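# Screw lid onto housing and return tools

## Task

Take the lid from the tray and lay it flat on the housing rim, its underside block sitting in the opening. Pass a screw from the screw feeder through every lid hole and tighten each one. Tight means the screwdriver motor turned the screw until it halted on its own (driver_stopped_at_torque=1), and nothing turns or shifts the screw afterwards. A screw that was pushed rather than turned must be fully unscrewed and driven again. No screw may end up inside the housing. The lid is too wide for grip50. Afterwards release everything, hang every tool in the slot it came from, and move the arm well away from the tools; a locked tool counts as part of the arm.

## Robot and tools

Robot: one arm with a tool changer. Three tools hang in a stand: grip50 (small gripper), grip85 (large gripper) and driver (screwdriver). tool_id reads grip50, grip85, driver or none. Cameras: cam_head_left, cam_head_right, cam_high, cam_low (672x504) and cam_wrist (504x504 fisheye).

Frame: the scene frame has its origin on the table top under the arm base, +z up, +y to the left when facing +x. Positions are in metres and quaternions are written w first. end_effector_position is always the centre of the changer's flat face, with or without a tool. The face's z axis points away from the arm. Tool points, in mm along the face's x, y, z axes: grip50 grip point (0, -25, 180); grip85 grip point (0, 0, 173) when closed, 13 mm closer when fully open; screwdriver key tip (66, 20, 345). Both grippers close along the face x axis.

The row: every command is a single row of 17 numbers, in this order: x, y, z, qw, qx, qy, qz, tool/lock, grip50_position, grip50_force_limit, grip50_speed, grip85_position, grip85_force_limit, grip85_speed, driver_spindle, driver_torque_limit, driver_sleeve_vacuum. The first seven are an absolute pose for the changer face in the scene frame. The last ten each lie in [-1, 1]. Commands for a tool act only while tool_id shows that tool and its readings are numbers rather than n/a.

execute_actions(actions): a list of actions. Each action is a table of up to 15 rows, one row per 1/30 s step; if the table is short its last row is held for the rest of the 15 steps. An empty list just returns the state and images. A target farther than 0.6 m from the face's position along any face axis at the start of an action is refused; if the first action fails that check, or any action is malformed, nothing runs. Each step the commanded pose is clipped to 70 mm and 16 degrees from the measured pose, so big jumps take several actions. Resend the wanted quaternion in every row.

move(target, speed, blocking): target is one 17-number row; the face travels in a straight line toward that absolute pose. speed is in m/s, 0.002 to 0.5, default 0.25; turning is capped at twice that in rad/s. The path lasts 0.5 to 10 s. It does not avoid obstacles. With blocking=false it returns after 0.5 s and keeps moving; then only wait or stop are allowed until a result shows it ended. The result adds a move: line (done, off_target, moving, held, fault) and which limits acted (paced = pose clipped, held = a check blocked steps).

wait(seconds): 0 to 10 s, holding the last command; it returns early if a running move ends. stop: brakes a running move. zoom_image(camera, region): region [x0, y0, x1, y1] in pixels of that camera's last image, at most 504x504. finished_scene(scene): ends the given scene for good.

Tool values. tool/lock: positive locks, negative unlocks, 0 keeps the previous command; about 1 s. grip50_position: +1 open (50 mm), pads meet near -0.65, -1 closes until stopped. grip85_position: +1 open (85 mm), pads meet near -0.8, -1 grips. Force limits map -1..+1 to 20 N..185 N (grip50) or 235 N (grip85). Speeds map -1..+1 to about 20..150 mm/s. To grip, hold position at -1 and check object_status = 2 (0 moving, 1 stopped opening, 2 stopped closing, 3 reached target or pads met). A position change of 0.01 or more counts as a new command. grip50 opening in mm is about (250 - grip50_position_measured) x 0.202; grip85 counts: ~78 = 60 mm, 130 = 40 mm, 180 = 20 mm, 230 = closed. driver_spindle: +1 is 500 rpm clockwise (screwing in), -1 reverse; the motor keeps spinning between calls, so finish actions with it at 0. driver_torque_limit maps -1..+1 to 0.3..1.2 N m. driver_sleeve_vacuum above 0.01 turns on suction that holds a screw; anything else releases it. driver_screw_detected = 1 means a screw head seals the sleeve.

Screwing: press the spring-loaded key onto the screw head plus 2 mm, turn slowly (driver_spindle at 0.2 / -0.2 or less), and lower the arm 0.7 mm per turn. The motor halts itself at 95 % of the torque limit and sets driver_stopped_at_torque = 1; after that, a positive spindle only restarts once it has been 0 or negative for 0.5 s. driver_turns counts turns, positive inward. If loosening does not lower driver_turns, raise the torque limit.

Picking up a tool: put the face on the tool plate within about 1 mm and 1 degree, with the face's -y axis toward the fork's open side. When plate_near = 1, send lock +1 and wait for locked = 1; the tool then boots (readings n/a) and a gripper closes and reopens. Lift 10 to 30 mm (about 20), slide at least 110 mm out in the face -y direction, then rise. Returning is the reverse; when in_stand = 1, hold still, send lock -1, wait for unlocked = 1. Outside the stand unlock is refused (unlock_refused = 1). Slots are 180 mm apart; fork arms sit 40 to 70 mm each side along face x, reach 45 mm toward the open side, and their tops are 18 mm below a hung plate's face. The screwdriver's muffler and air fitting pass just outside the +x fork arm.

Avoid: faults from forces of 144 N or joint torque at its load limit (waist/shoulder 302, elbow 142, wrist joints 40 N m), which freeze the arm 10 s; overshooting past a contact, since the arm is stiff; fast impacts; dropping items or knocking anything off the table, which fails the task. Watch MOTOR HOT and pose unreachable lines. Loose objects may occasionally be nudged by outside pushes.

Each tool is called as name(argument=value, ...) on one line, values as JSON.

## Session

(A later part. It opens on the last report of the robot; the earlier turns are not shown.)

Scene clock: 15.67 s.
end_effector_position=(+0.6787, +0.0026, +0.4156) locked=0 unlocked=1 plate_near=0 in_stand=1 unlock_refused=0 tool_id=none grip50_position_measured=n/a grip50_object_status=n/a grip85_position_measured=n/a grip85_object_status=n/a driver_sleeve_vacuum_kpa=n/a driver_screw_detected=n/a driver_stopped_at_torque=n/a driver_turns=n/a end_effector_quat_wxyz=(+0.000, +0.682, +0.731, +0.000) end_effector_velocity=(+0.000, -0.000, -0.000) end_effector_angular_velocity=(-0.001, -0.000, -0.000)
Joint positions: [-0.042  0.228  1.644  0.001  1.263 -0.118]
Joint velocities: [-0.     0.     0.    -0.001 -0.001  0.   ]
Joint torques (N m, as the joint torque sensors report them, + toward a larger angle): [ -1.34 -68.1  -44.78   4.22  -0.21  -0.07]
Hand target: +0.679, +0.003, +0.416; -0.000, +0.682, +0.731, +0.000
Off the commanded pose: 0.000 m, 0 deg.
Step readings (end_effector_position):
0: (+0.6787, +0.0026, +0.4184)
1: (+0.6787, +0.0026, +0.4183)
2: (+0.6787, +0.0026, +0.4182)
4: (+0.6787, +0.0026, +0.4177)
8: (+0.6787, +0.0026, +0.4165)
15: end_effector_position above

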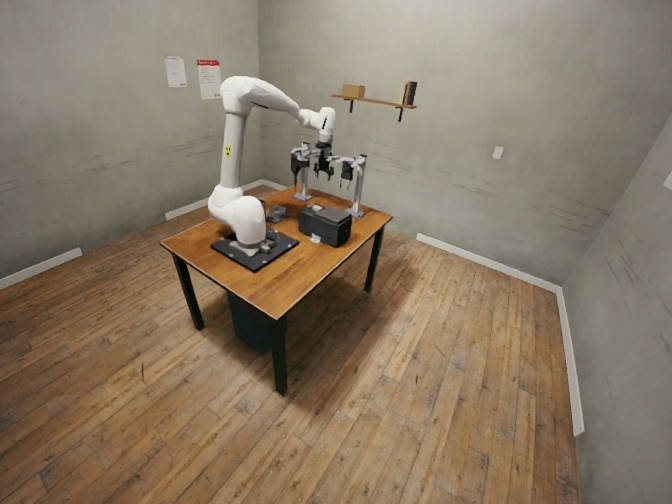

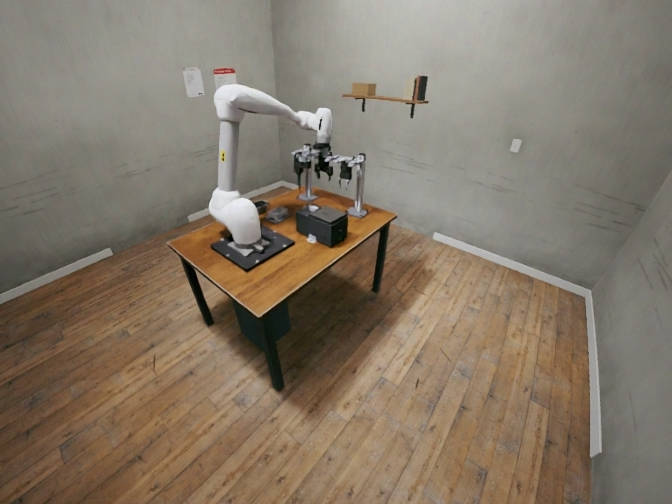

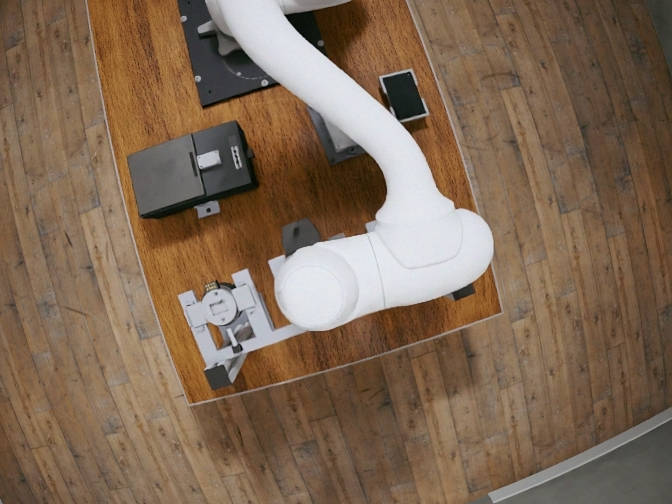

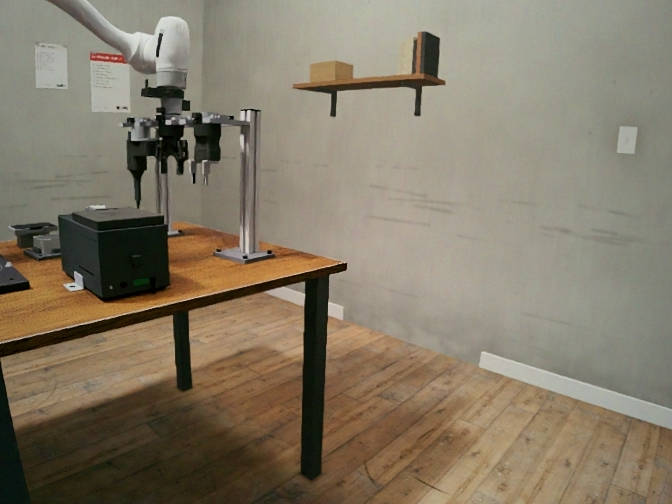

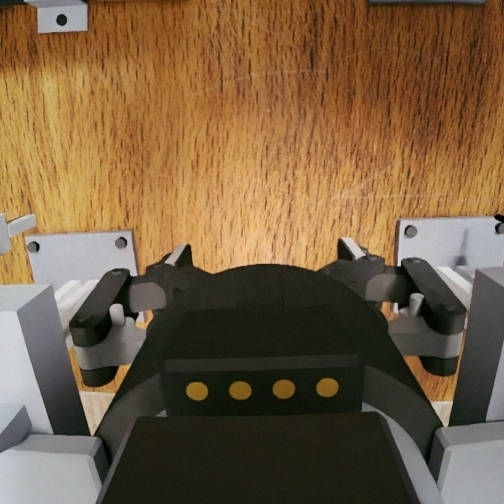

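execute_actions(actions=[[[0.6787,0.0026,0.4153,0,0.6820,0.7314,0,0,0,0,0,1,0,0,0,0,0],[0.6787,0.0026,0.415,0,0.6820,0.7314,0,0,0,0,0,1,0,0,0,0,0],[0.6787,0.0026,0.4147,0,0.6820,0.7314,0,0,0,0,0,1,0,0,0,0,0],[0.6787,0.0026,0.4144,0,0.6820,0.7314,0,0,0,0,0,1,0,0,0,0,0],[0.6787,0.0026,0.4141,0,0.6820,0.7314,0,0,0,0,0,1,0,0,0,0,0],[0.6787,0.0026,0.4138,0,0.6820,0.7314,0,0,0,0,0,1,0,0,0,0,0],[0.6787,0.0026,0.4135,0,0.6820,0.7314,0,0,0,0,0,1,0,0,0,0,0],[0.6787,0.0026,0.4132,0,0.6820,0.7314,0,0,0,0,0,1,0,0,0,0,0],[0.6787,0.0026,0.4129,0,0.6820,0.7314,0,0,0,0,0,1,0,0,0,0,0]]])

Scene clock: 16.37 s.
end_effector_position=(+0.6787, +0.0026, +0.4129) locked=0 unlocked=1 plate_near=1 in_stand=1 unlock_refused=0 tool_id=none grip50_position_measured=n/a grip50_object_status=n/a grip85_position_measured=n/a grip85_object_status=n/a driver_sleeve_vacuum_kpa=n/a driver_screw_detected=n/a driver_stopped_at_torque=n/a driver_turns=n/a end_effector_quat_wxyz=(+0.000, +0.682, +0.731, +0.000) end_effector_velocity=(+0.000, -0.000, -0.000) end_effector_angular_velocity=(-0.000, -0.001, -0.001)
Joint positions: [-0.041  0.229  1.648  0.001  1.258 -0.118]
Joint velocities: [-0.     0.     0.     0.    -0.002  0.001]
Joint torques (N m, as the joint torque sensors report them, + toward a larger angle): [ -4.14 -67.97 -43.94   3.33  -0.11   0.1 ]
Hand target: +0.679, +0.003, +0.413; -0.000, +0.682, +0.731, +0.000
Off the commanded pose: 0.000 m, 0 deg.
Step readings (end_effector_position):
0: (+0.6787, +0.0026, +0.4156)
1: (+0.6787, +0.0026, +0.4156)
2: (+0.6787, +0.0026, +0.4155)
4: (+0.6787, +0.0026, +0.4150)
8: (+0.6787, +0.0026, +0.4138)
15: end_effector_position above

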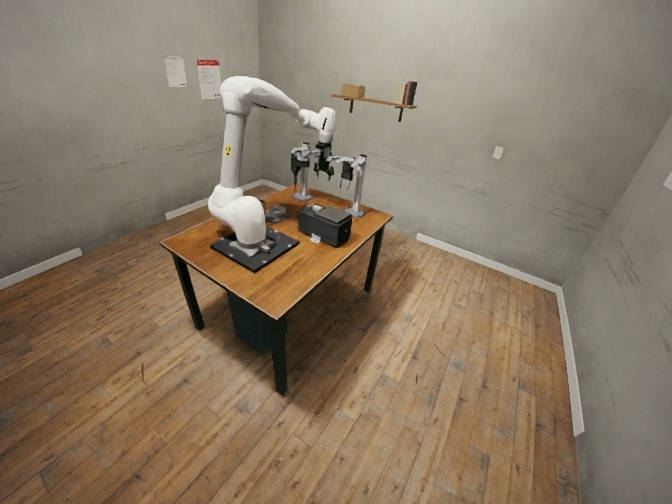

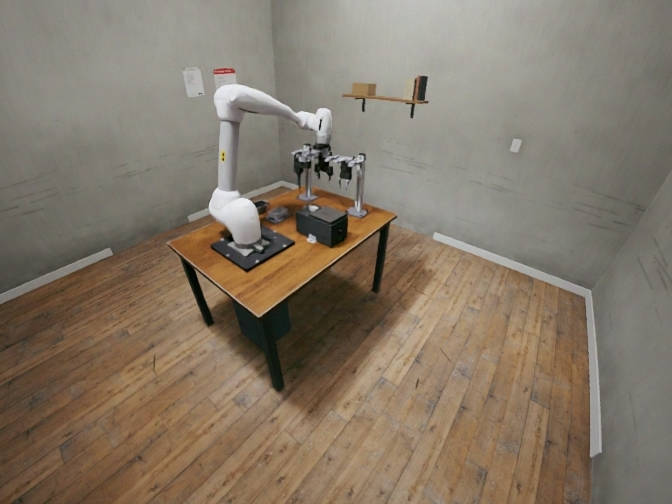

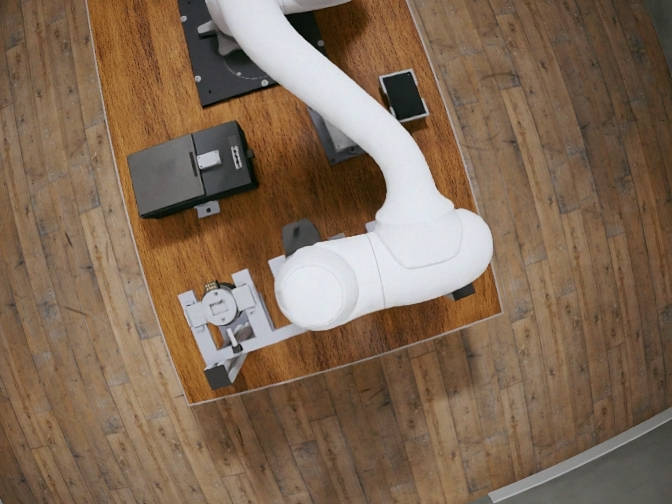

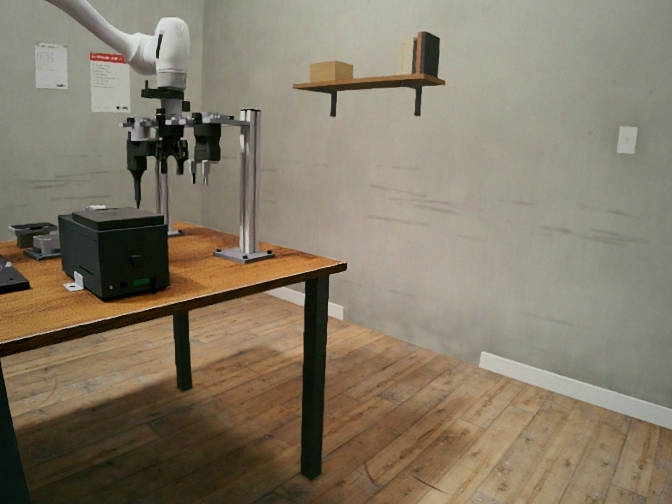

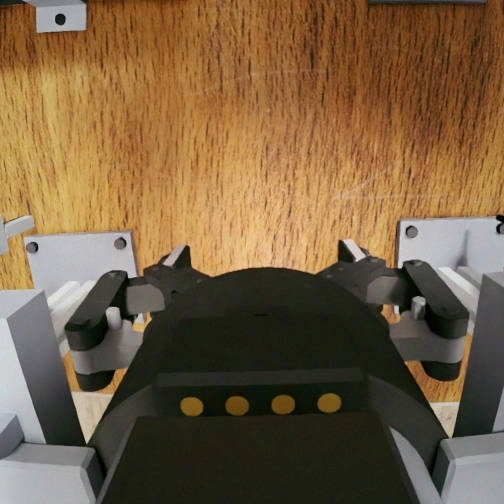

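execute_actions(actions=[[[0.6787,0.0028,0.4127,0,0.6820,0.7314,0,1,0,0,0,1,0,1,0,0,0]],[[0.6787,0.0028,0.4127,0,0.6820,0.7314,0,1,0,0,0,1,0,1,0,0,0]]])

zoom_image(camera="cam_high", region=[300,50,450,180])

Scene clock: 17.50 s.
end_effector_position=(+0.6787, +0.0028, +0.4125) locked=1 unlocked=0 plate_near=1 in_stand=1 unlock_refused=0 tool_id=grip85 grip50_position_measured=n/a grip50_object_status=n/a grip85_position_measured=n/a grip85_object_status=n/a driver_sleeve_vacuum_kpa=n/a driver_screw_detected=n/a driver_stopped_at_torque=n/a driver_turns=n/a end_effector_quat_wxyz=(-0.000, +0.682, +0.731, -0.000) end_effector_velocity=(-0.000, -0.000, -0.000) end_effector_angular_velocity=(-0.000, +0.001, +0.001)
Joint positions: [-0.041  0.23   1.648  0.001  1.258 -0.117]
Joint velocities: [-0.    -0.     0.    -0.     0.001 -0.001]
Joint torques (N m, as the joint torque sensors report them, + toward a larger angle): [ -1.84 -77.61 -52.81   4.22  -0.19   0.08]
Hand target: +0.679, +0.003, +0.413; +0.000, +0.682, +0.731, +0.000
Off the commanded pose: 0.000 m, 0 deg.
Step readings (end_effector_position; steps 1 to 15: 1st action; 16 to 30: 2nd action):
0: (+0.6787, +0.0026, +0.4129)
1: (+0.6787, +0.0026, +0.4129)
2: (+0.6787, +0.0027, +0.4128)
4: (+0.6787, +0.0027, +0.4127)
8: (+0.6787, +0.0028, +0.4127)
15: (+0.6787, +0.0028, +0.4127)
16: (+0.6787, +0.0028, +0.4127)
17: (+0.6787, +0.0028, +0.4126)
19: (+0.6787, +0.0028, +0.4125)
23: (+0.6787, +0.0028, +0.4125)
30: end_effector_position above

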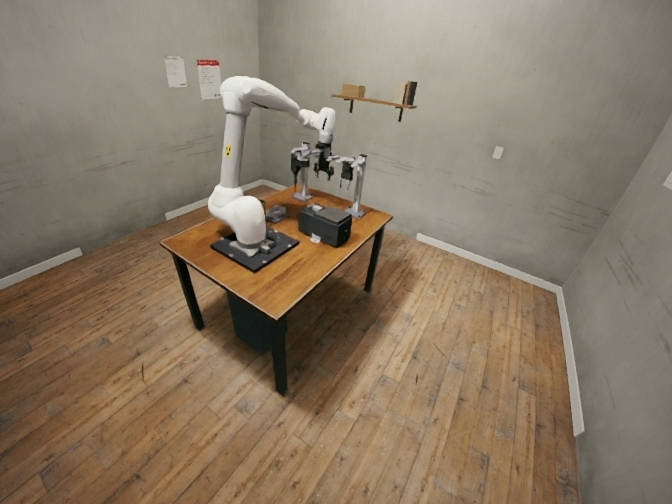

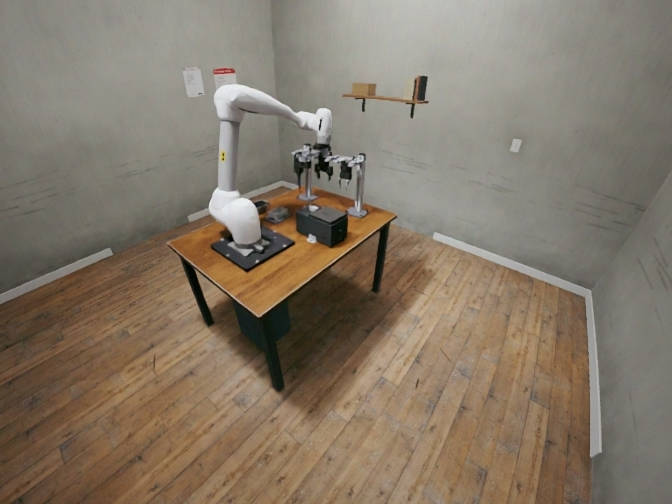

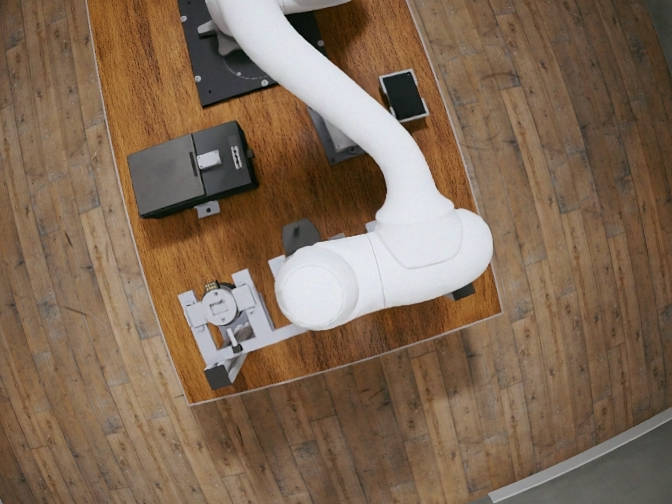

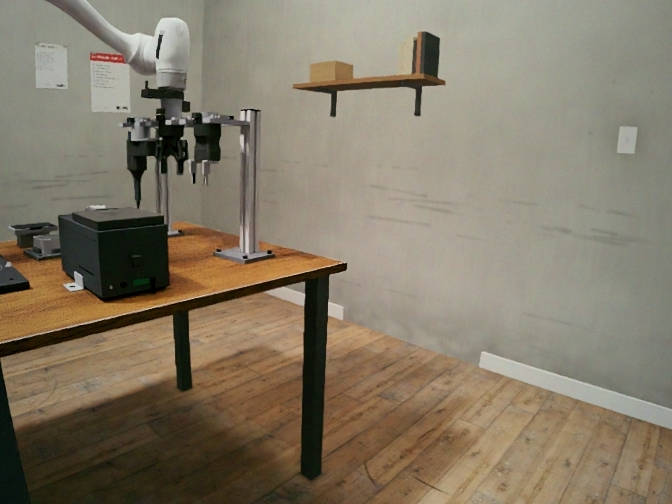

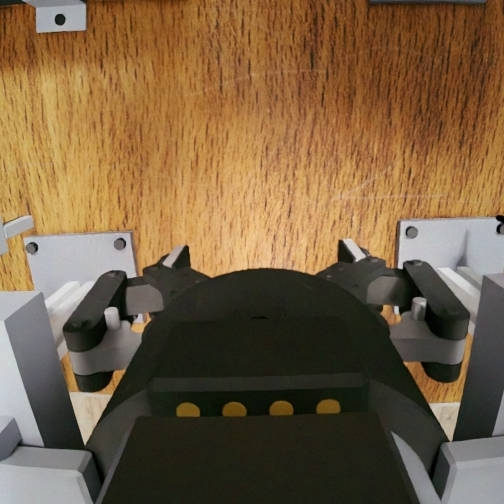

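Region (300, 50, 450, 180) of cam_high's 672x504 image, scaled by 3.360, with more detail than that image has; it fills the top 437 rows of this view, and the rest is white.

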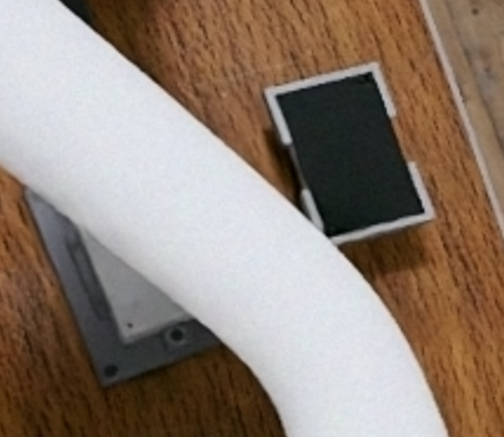

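move(target=[0.6787,0.0028,0.432,0,0.6820,0.7314,0,0,0,0,0,1,0,1,0,0,0], speed=0.05)

move(target=[0.554,-0.0059,0.432,0,0.6820,0.7314,0,0,0,0,0,1,0,1,0,0,0], speed=0.12)

move(target=[0.43,0.25,0.40,0,0.7071,0.7071,0,0,0,0,0,1,0,1,0,0,0], speed=0.25)

Scene clock: 18.50 s.
end_effector_position=(+0.6787, +0.0028, +0.4319) locked=1 unlocked=0 plate_near=1 in_stand=0 unlock_refused=0 tool_id=grip85 grip50_position_measured=n/a grip50_object_status=n/a grip85_position_measured=n/a grip85_object_status=n/a driver_sleeve_vacuum_kpa=n/a driver_screw_detected=n/a driver_stopped_at_torque=n/a driver_turns=n/a end_effector_quat_wxyz=(-0.000, +0.682, +0.731, -0.000) end_effector_velocity=(-0.000, -0.000, +0.001) end_effector_angular_velocity=(-0.000, +0.000, -0.000)
Joint positions: [-0.041  0.22   1.623  0.001  1.291 -0.117]
Joint velocities: [-0.    -0.001 -0.001 -0.001  0.001  0.   ]
Joint torques (N m, as the joint torque sensors report them, + toward a larger angle): [ -1.2  -77.19 -52.15   4.1   -0.31   0.09]
Hand target: +0.679, +0.003, +0.432; +0.000, +0.682, +0.731, -0.000
Off the commanded pose: 0.000 m, 0 deg.
move: done

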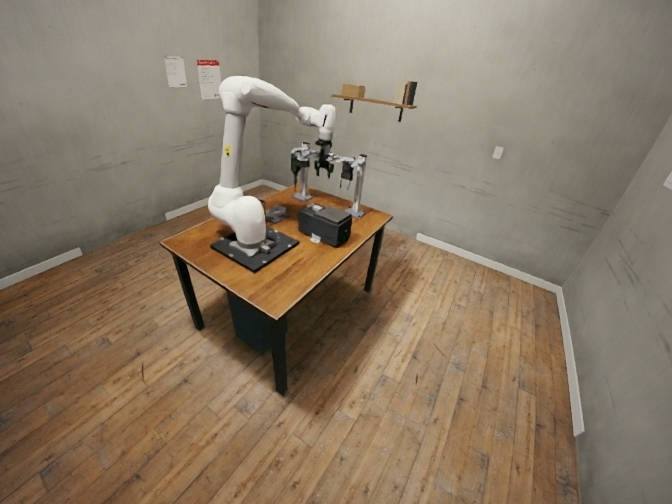

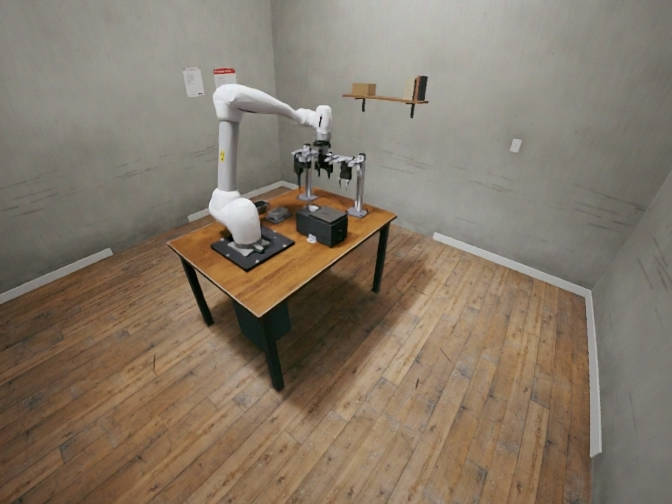

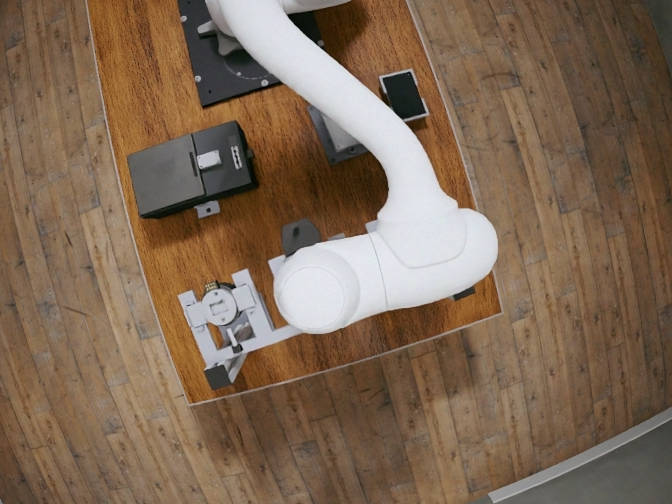

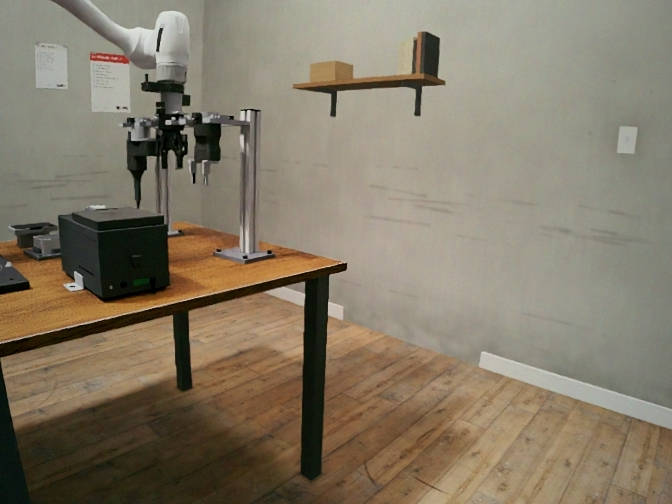

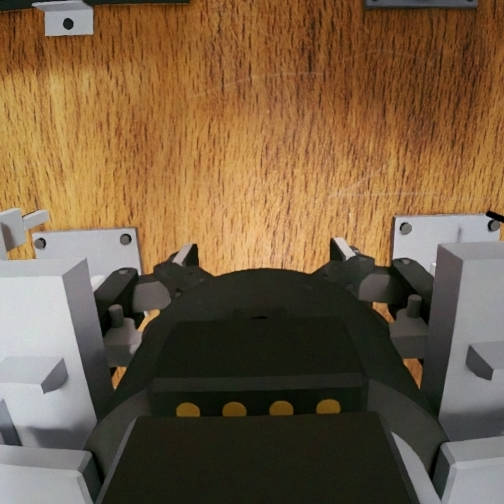

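Scene clock: 19.90 s.
end_effector_position=(+0.5541, -0.0060, +0.4319) locked=1 unlocked=0 plate_near=1 in_stand=0 unlock_refused=0 tool_id=grip85 grip50_position_measured=n/a grip50_object_status=n/a grip85_position_measured=n/a grip85_object_status=n/a driver_sleeve_vacuum_kpa=n/a driver_screw_detected=n/a driver_stopped_at_torque=n/a driver_turns=n/a end_effector_quat_wxyz=(+0.000, +0.682, +0.731, -0.000) end_effector_velocity=(-0.001, +0.000, +0.000) end_effector_angular_velocity=(+0.001, +0.001, -0.001)
Joint positions: [-0.068  0.025  1.848  0.001  1.262 -0.144]
Joint velocities: [-0.    -0.001  0.     0.001  0.002  0.   ]
Joint torques (N m, as the joint torque sensors report them, + toward a larger angle): [ -0.82 -53.35 -51.56   4.18  -0.09   0.22]
Hand target: +0.554, -0.006, +0.432; +0.000, +0.682, +0.731, -0.000
Off the commanded pose: 0.000 m, 0 deg.
move: done

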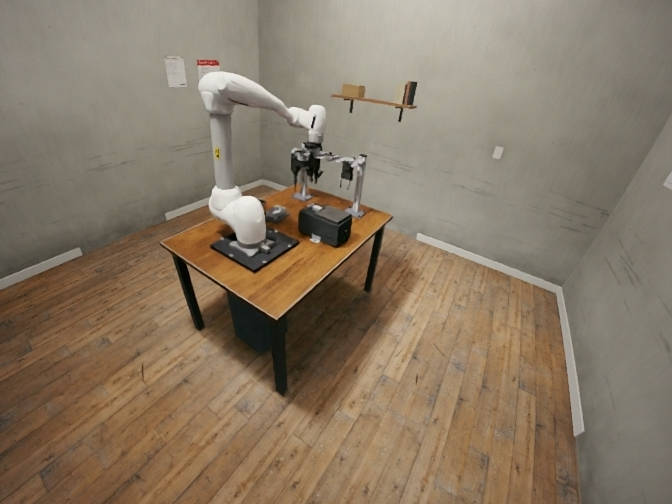

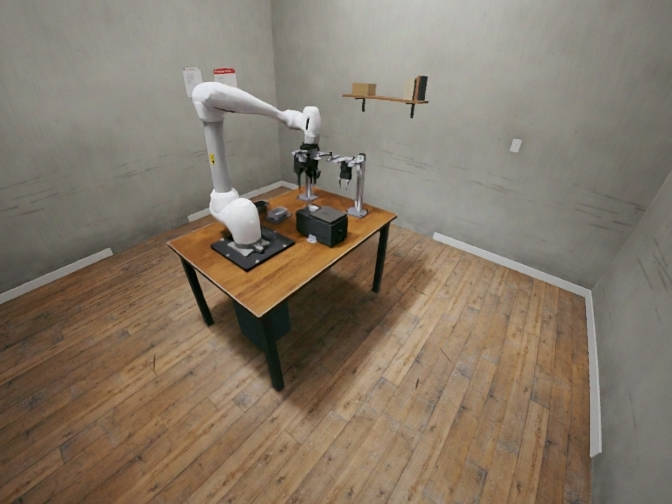

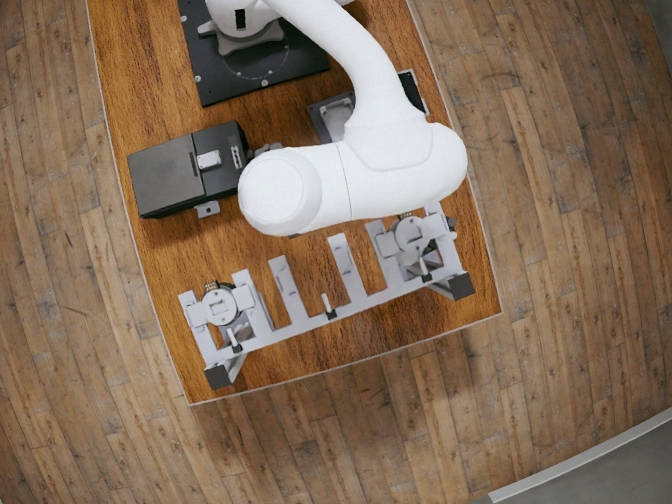

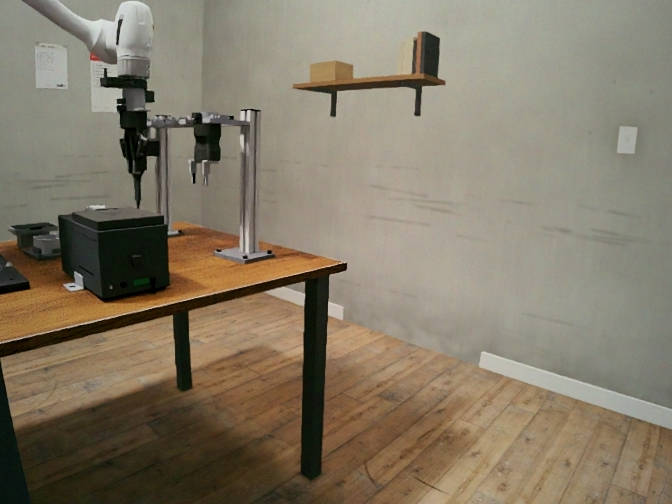

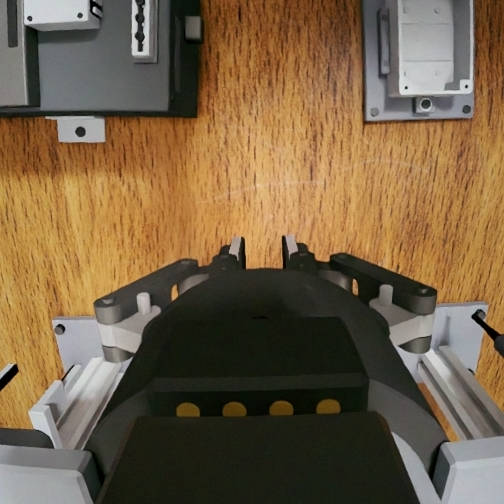

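Scene clock: 21.50 s.
end_effector_position=(+0.4297, +0.2499, +0.3999) locked=1 unlocked=0 plate_near=1 in_stand=0 unlock_refused=0 tool_id=grip85 grip50_position_measured=n/a grip50_object_status=n/a grip85_position_measured=3 grip85_object_status=3 driver_sleeve_vacuum_kpa=n/a driver_screw_detected=n/a driver_stopped_at_torque=n/a driver_turns=n/a end_effector_quat_wxyz=(-0.000, +0.707, +0.707, +0.000) end_effector_velocity=(+0.001, +0.001, +0.000) end_effector_angular_velocity=(+0.000, -0.001, +0.001)
Joint positions: [ 0.466 -0.048  1.982 -0.003  1.201  0.461]
Joint velocities: [ 0.002  0.001 -0.002 -0.    -0.     0.002]
Joint torques (N m, as the joint torque sensors report them, + toward a larger angle): [  0.12 -46.34 -51.58   4.17  -0.34   0.02]
Hand target: +0.430, +0.250, +0.400; -0.000, +0.707, +0.707, +0.000
Off the commanded pose: 0.000 m, 0 deg.
move: done

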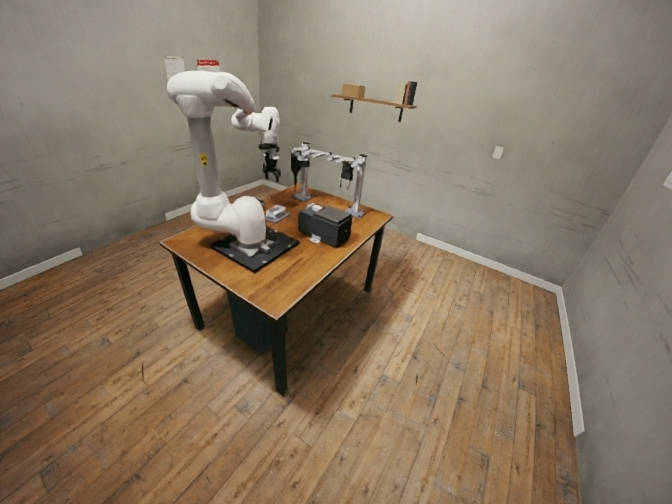

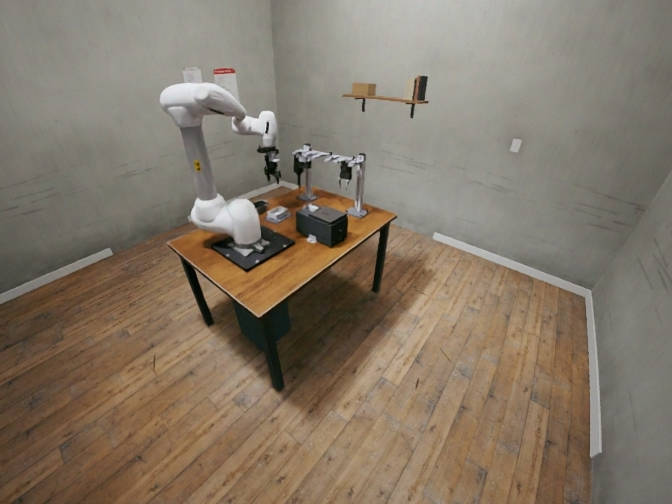

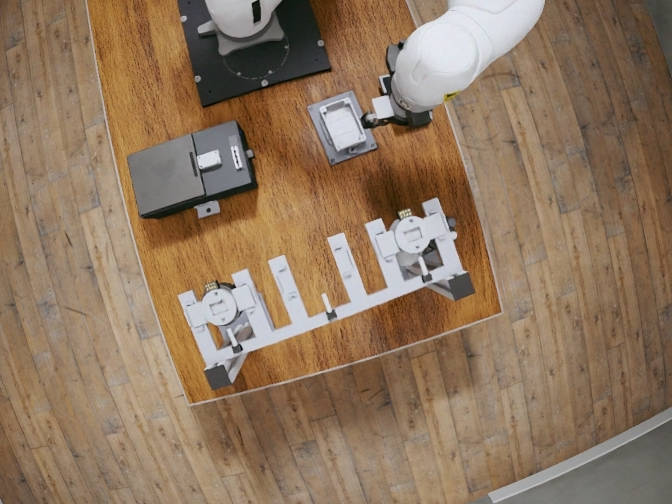

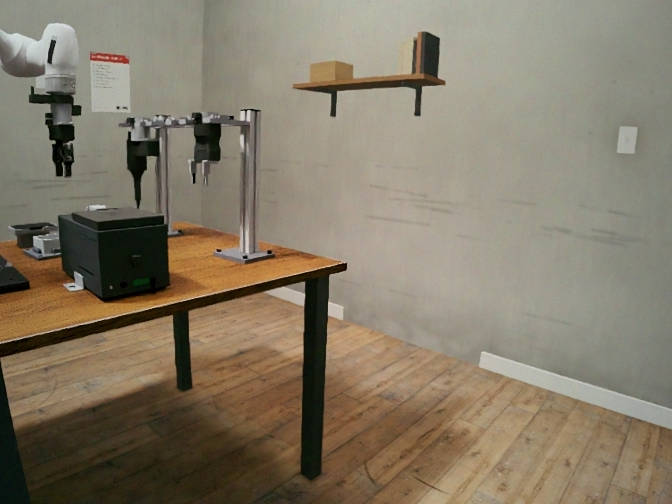

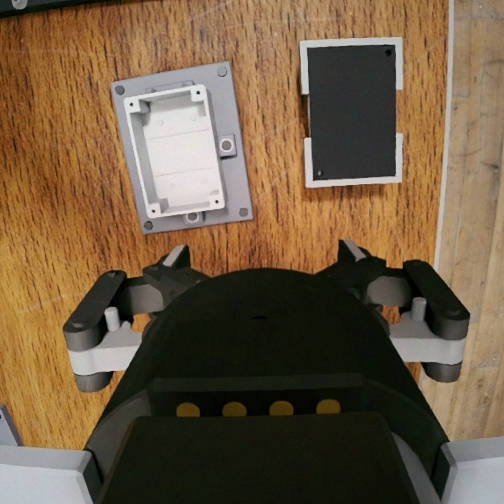

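zoom_image(camera="cam_wrist", region=[100,60,268,228])

zoom_image(camera="cam_wrist", region=[270,30,438,198])

Region (100, 60, 268, 228) of cam_wrist's 504x504 image, scaled by 3.000, with more detail than that image has.

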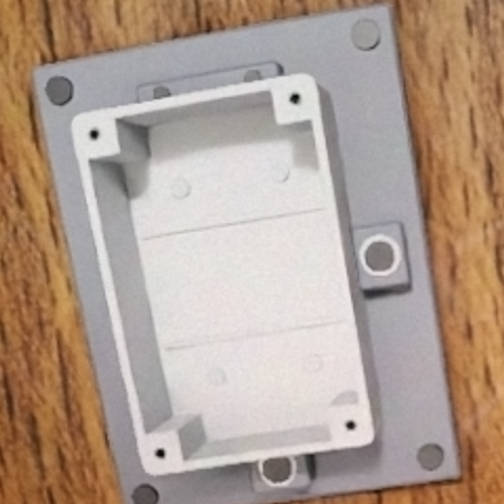

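Region (270, 30, 438, 198) of cam_wrist's 504x504 image, scaled by 3.000, with more detail than that image has.

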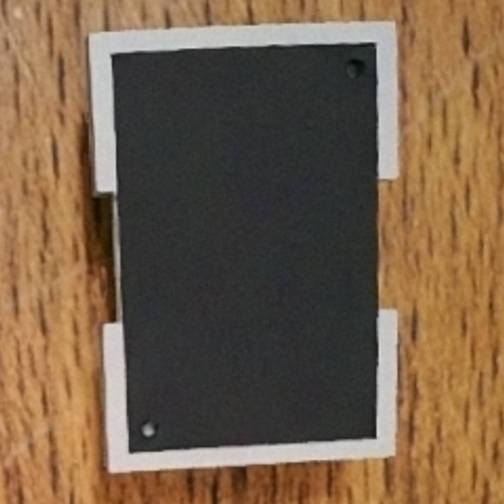

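zoom_image(camera="cam_low", region=[0,200,80,280])

move(target=[0.3461,0.3378,0.27,0,0.7003,0.7139,0,0,0,0,0,1,-0.5,-1,0,0,0], speed=0.2)

Region (0, 200, 80, 280) of cam_low's 672x504 image, scaled by 6.300, with more detail than that image has.

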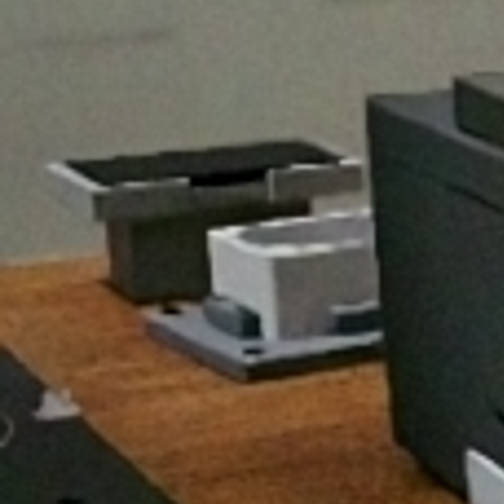

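Scene clock: 23.67 s.
end_effector_position=(+0.3462, +0.3380, +0.2699) locked=1 unlocked=0 plate_near=1 in_stand=0 unlock_refused=0 tool_id=grip85 grip50_position_measured=n/a grip50_object_status=n/a grip85_position_measured=3 grip85_object_status=3 driver_sleeve_vacuum_kpa=n/a driver_screw_detected=n/a driver_stopped_at_torque=n/a driver_turns=n/a end_effector_quat_wxyz=(-0.000, +0.700, +0.714, +0.000) end_effector_velocity=(-0.000, -0.000, -0.000) end_effector_angular_velocity=(-0.001, -0.000, +0.002)
Joint positions: [ 0.712  0.046  2.154 -0.005  0.936  0.689]
Joint velocities: [ 0.001  0.     0.    -0.001 -0.    -0.001]
Joint torques (N m, as the joint torque sensors report them, + toward a larger angle): [ -0.33 -49.03 -44.25   3.39  -0.12  -0.22]
Hand target: +0.346, +0.338, +0.270; -0.000, +0.700, +0.714, +0.000
Off the commanded pose: 0.000 m, 0 deg.
move: done

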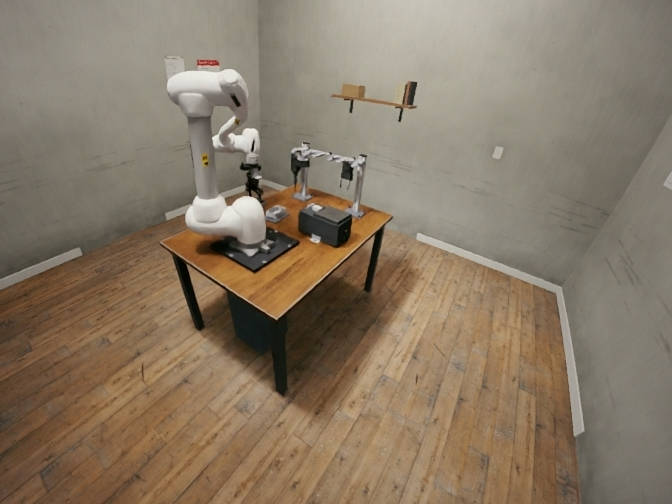

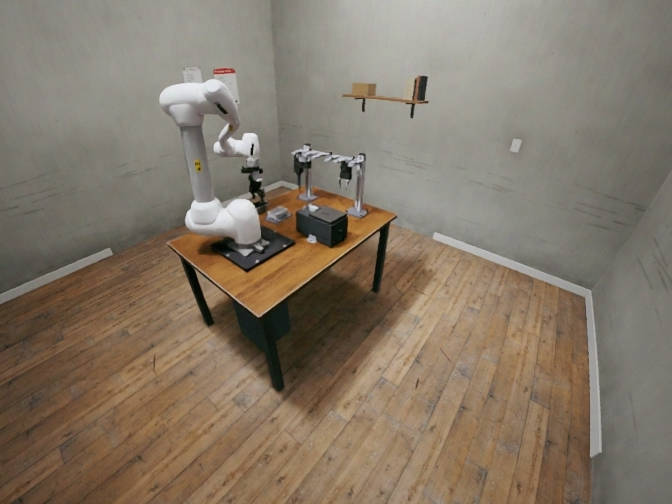

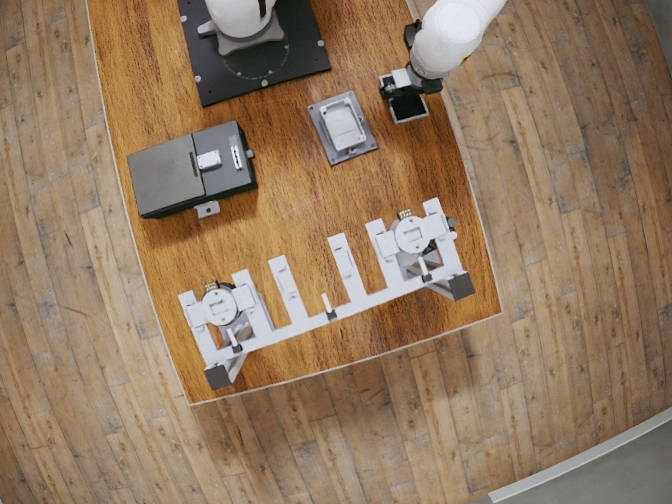

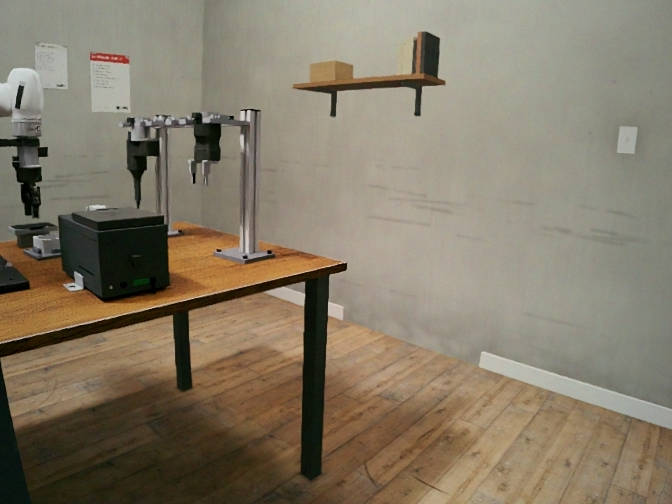

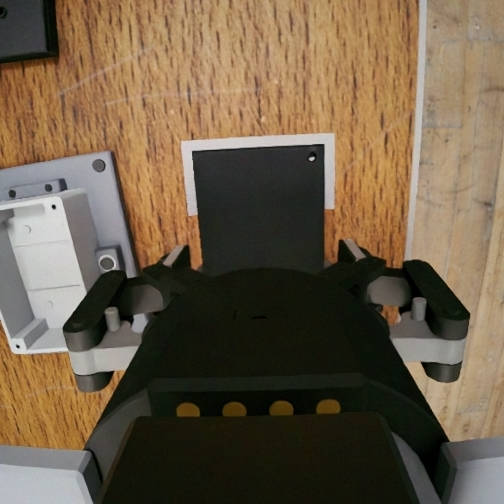

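zoom_image(camera="cam_wrist", region=[160,120,370,288])

Region (160, 120, 370, 288) of cam_wrist's 504x504 image, scaled by 2.400, with more detail than that image has; it fills the top 403 rows of this view, and the rest is white.

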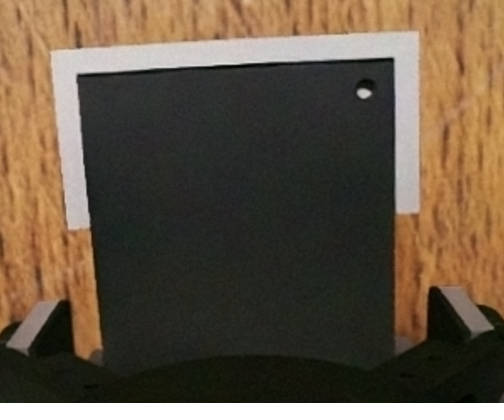

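move(target=[0.3453,0.3374,0.25,0,0.6953,0.7187,0,0,0,0,0,1,-0.5,-1,0,0,0], speed=0.05)

zoom_image(camera="cam_wrist", region=[160,120,370,288])

zoom_image(camera="cam_low", region=[5,200,65,250])

Scene clock: 24.87 s.
end_effector_position=(+0.3453, +0.3374, +0.2500) locked=1 unlocked=0 plate_near=1 in_stand=0 unlock_refused=0 tool_id=grip85 grip50_position_measured=n/a grip50_object_status=n/a grip85_position_measured=3 grip85_object_status=3 driver_sleeve_vacuum_kpa=n/a driver_screw_detected=n/a driver_stopped_at_torque=n/a driver_turns=n/a end_effector_quat_wxyz=(+0.000, +0.695, +0.719, +0.000) end_effector_velocity=(-0.000, +0.000, -0.000) end_effector_angular_velocity=(-0.000, +0.000, -0.000)
Joint positions: [ 0.712  0.068  2.175 -0.005  0.893  0.676]
Joint velocities: [ 0.     0.001  0.     0.    -0.     0.   ]
Joint torques (N m, as the joint torque sensors report them, + toward a larger angle): [ -0.47 -50.33 -42.5    3.19  -0.11   0.05]
Hand target: +0.345, +0.337, +0.250; -0.000, +0.695, +0.719, +0.000
Off the commanded pose: 0.000 m, 0 deg.
move: done

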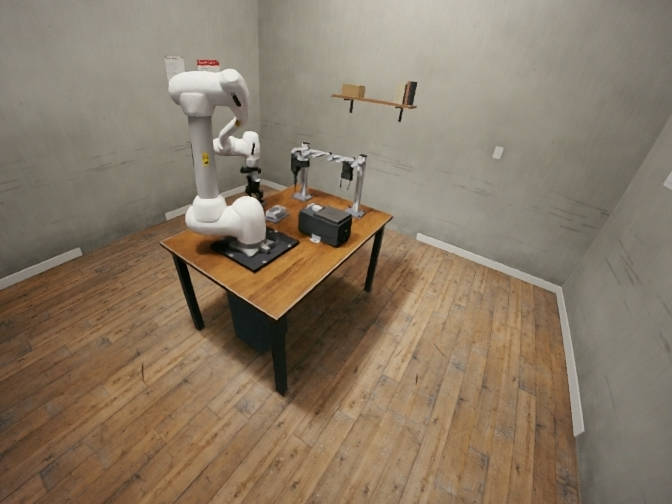

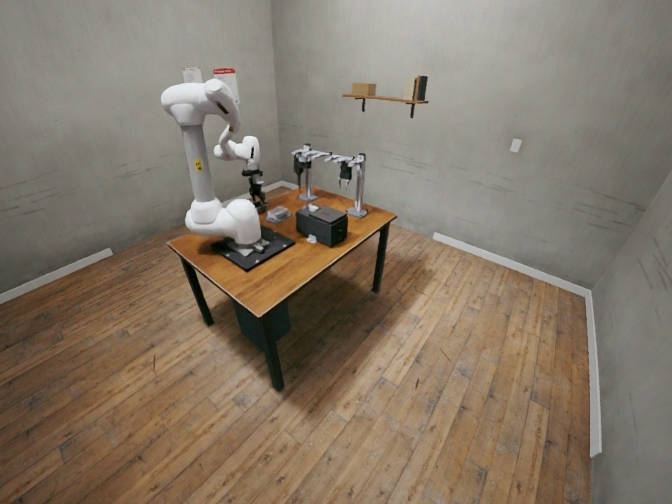

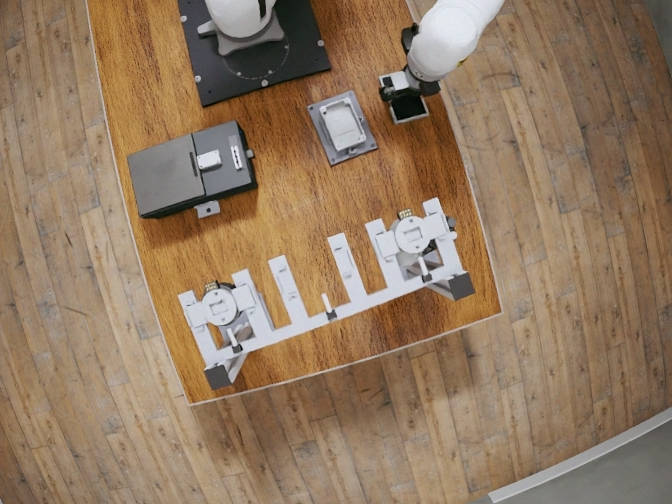

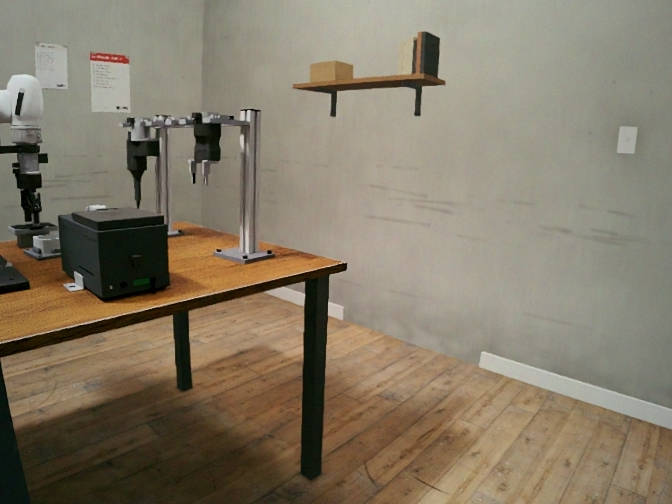

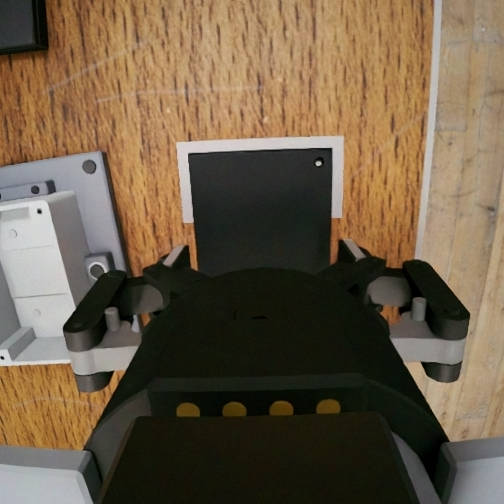

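Region (160, 120, 370, 288) of cam_wrist's 504x504 image, scaled by 2.400, with more detail than that image has; it fills the top 403 rows of this view, and the rest is white.

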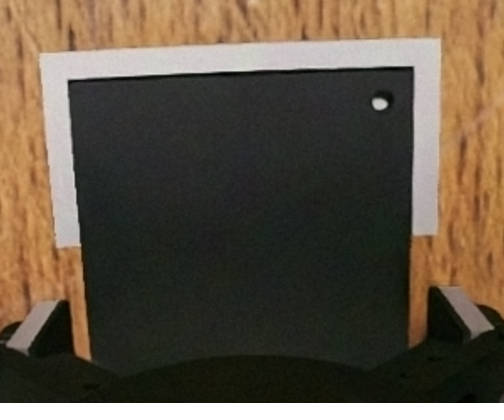

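Region (5, 200, 65, 250) of cam_low's 672x504 image, scaled by 8.400, with more detail than that image has.

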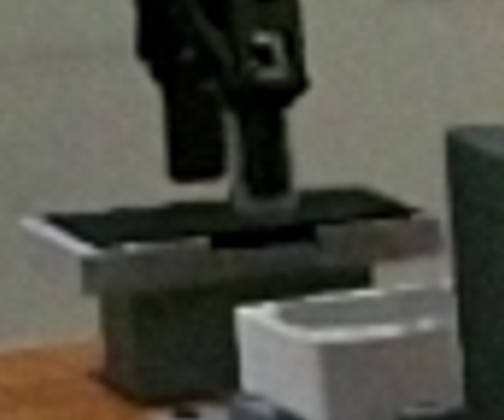

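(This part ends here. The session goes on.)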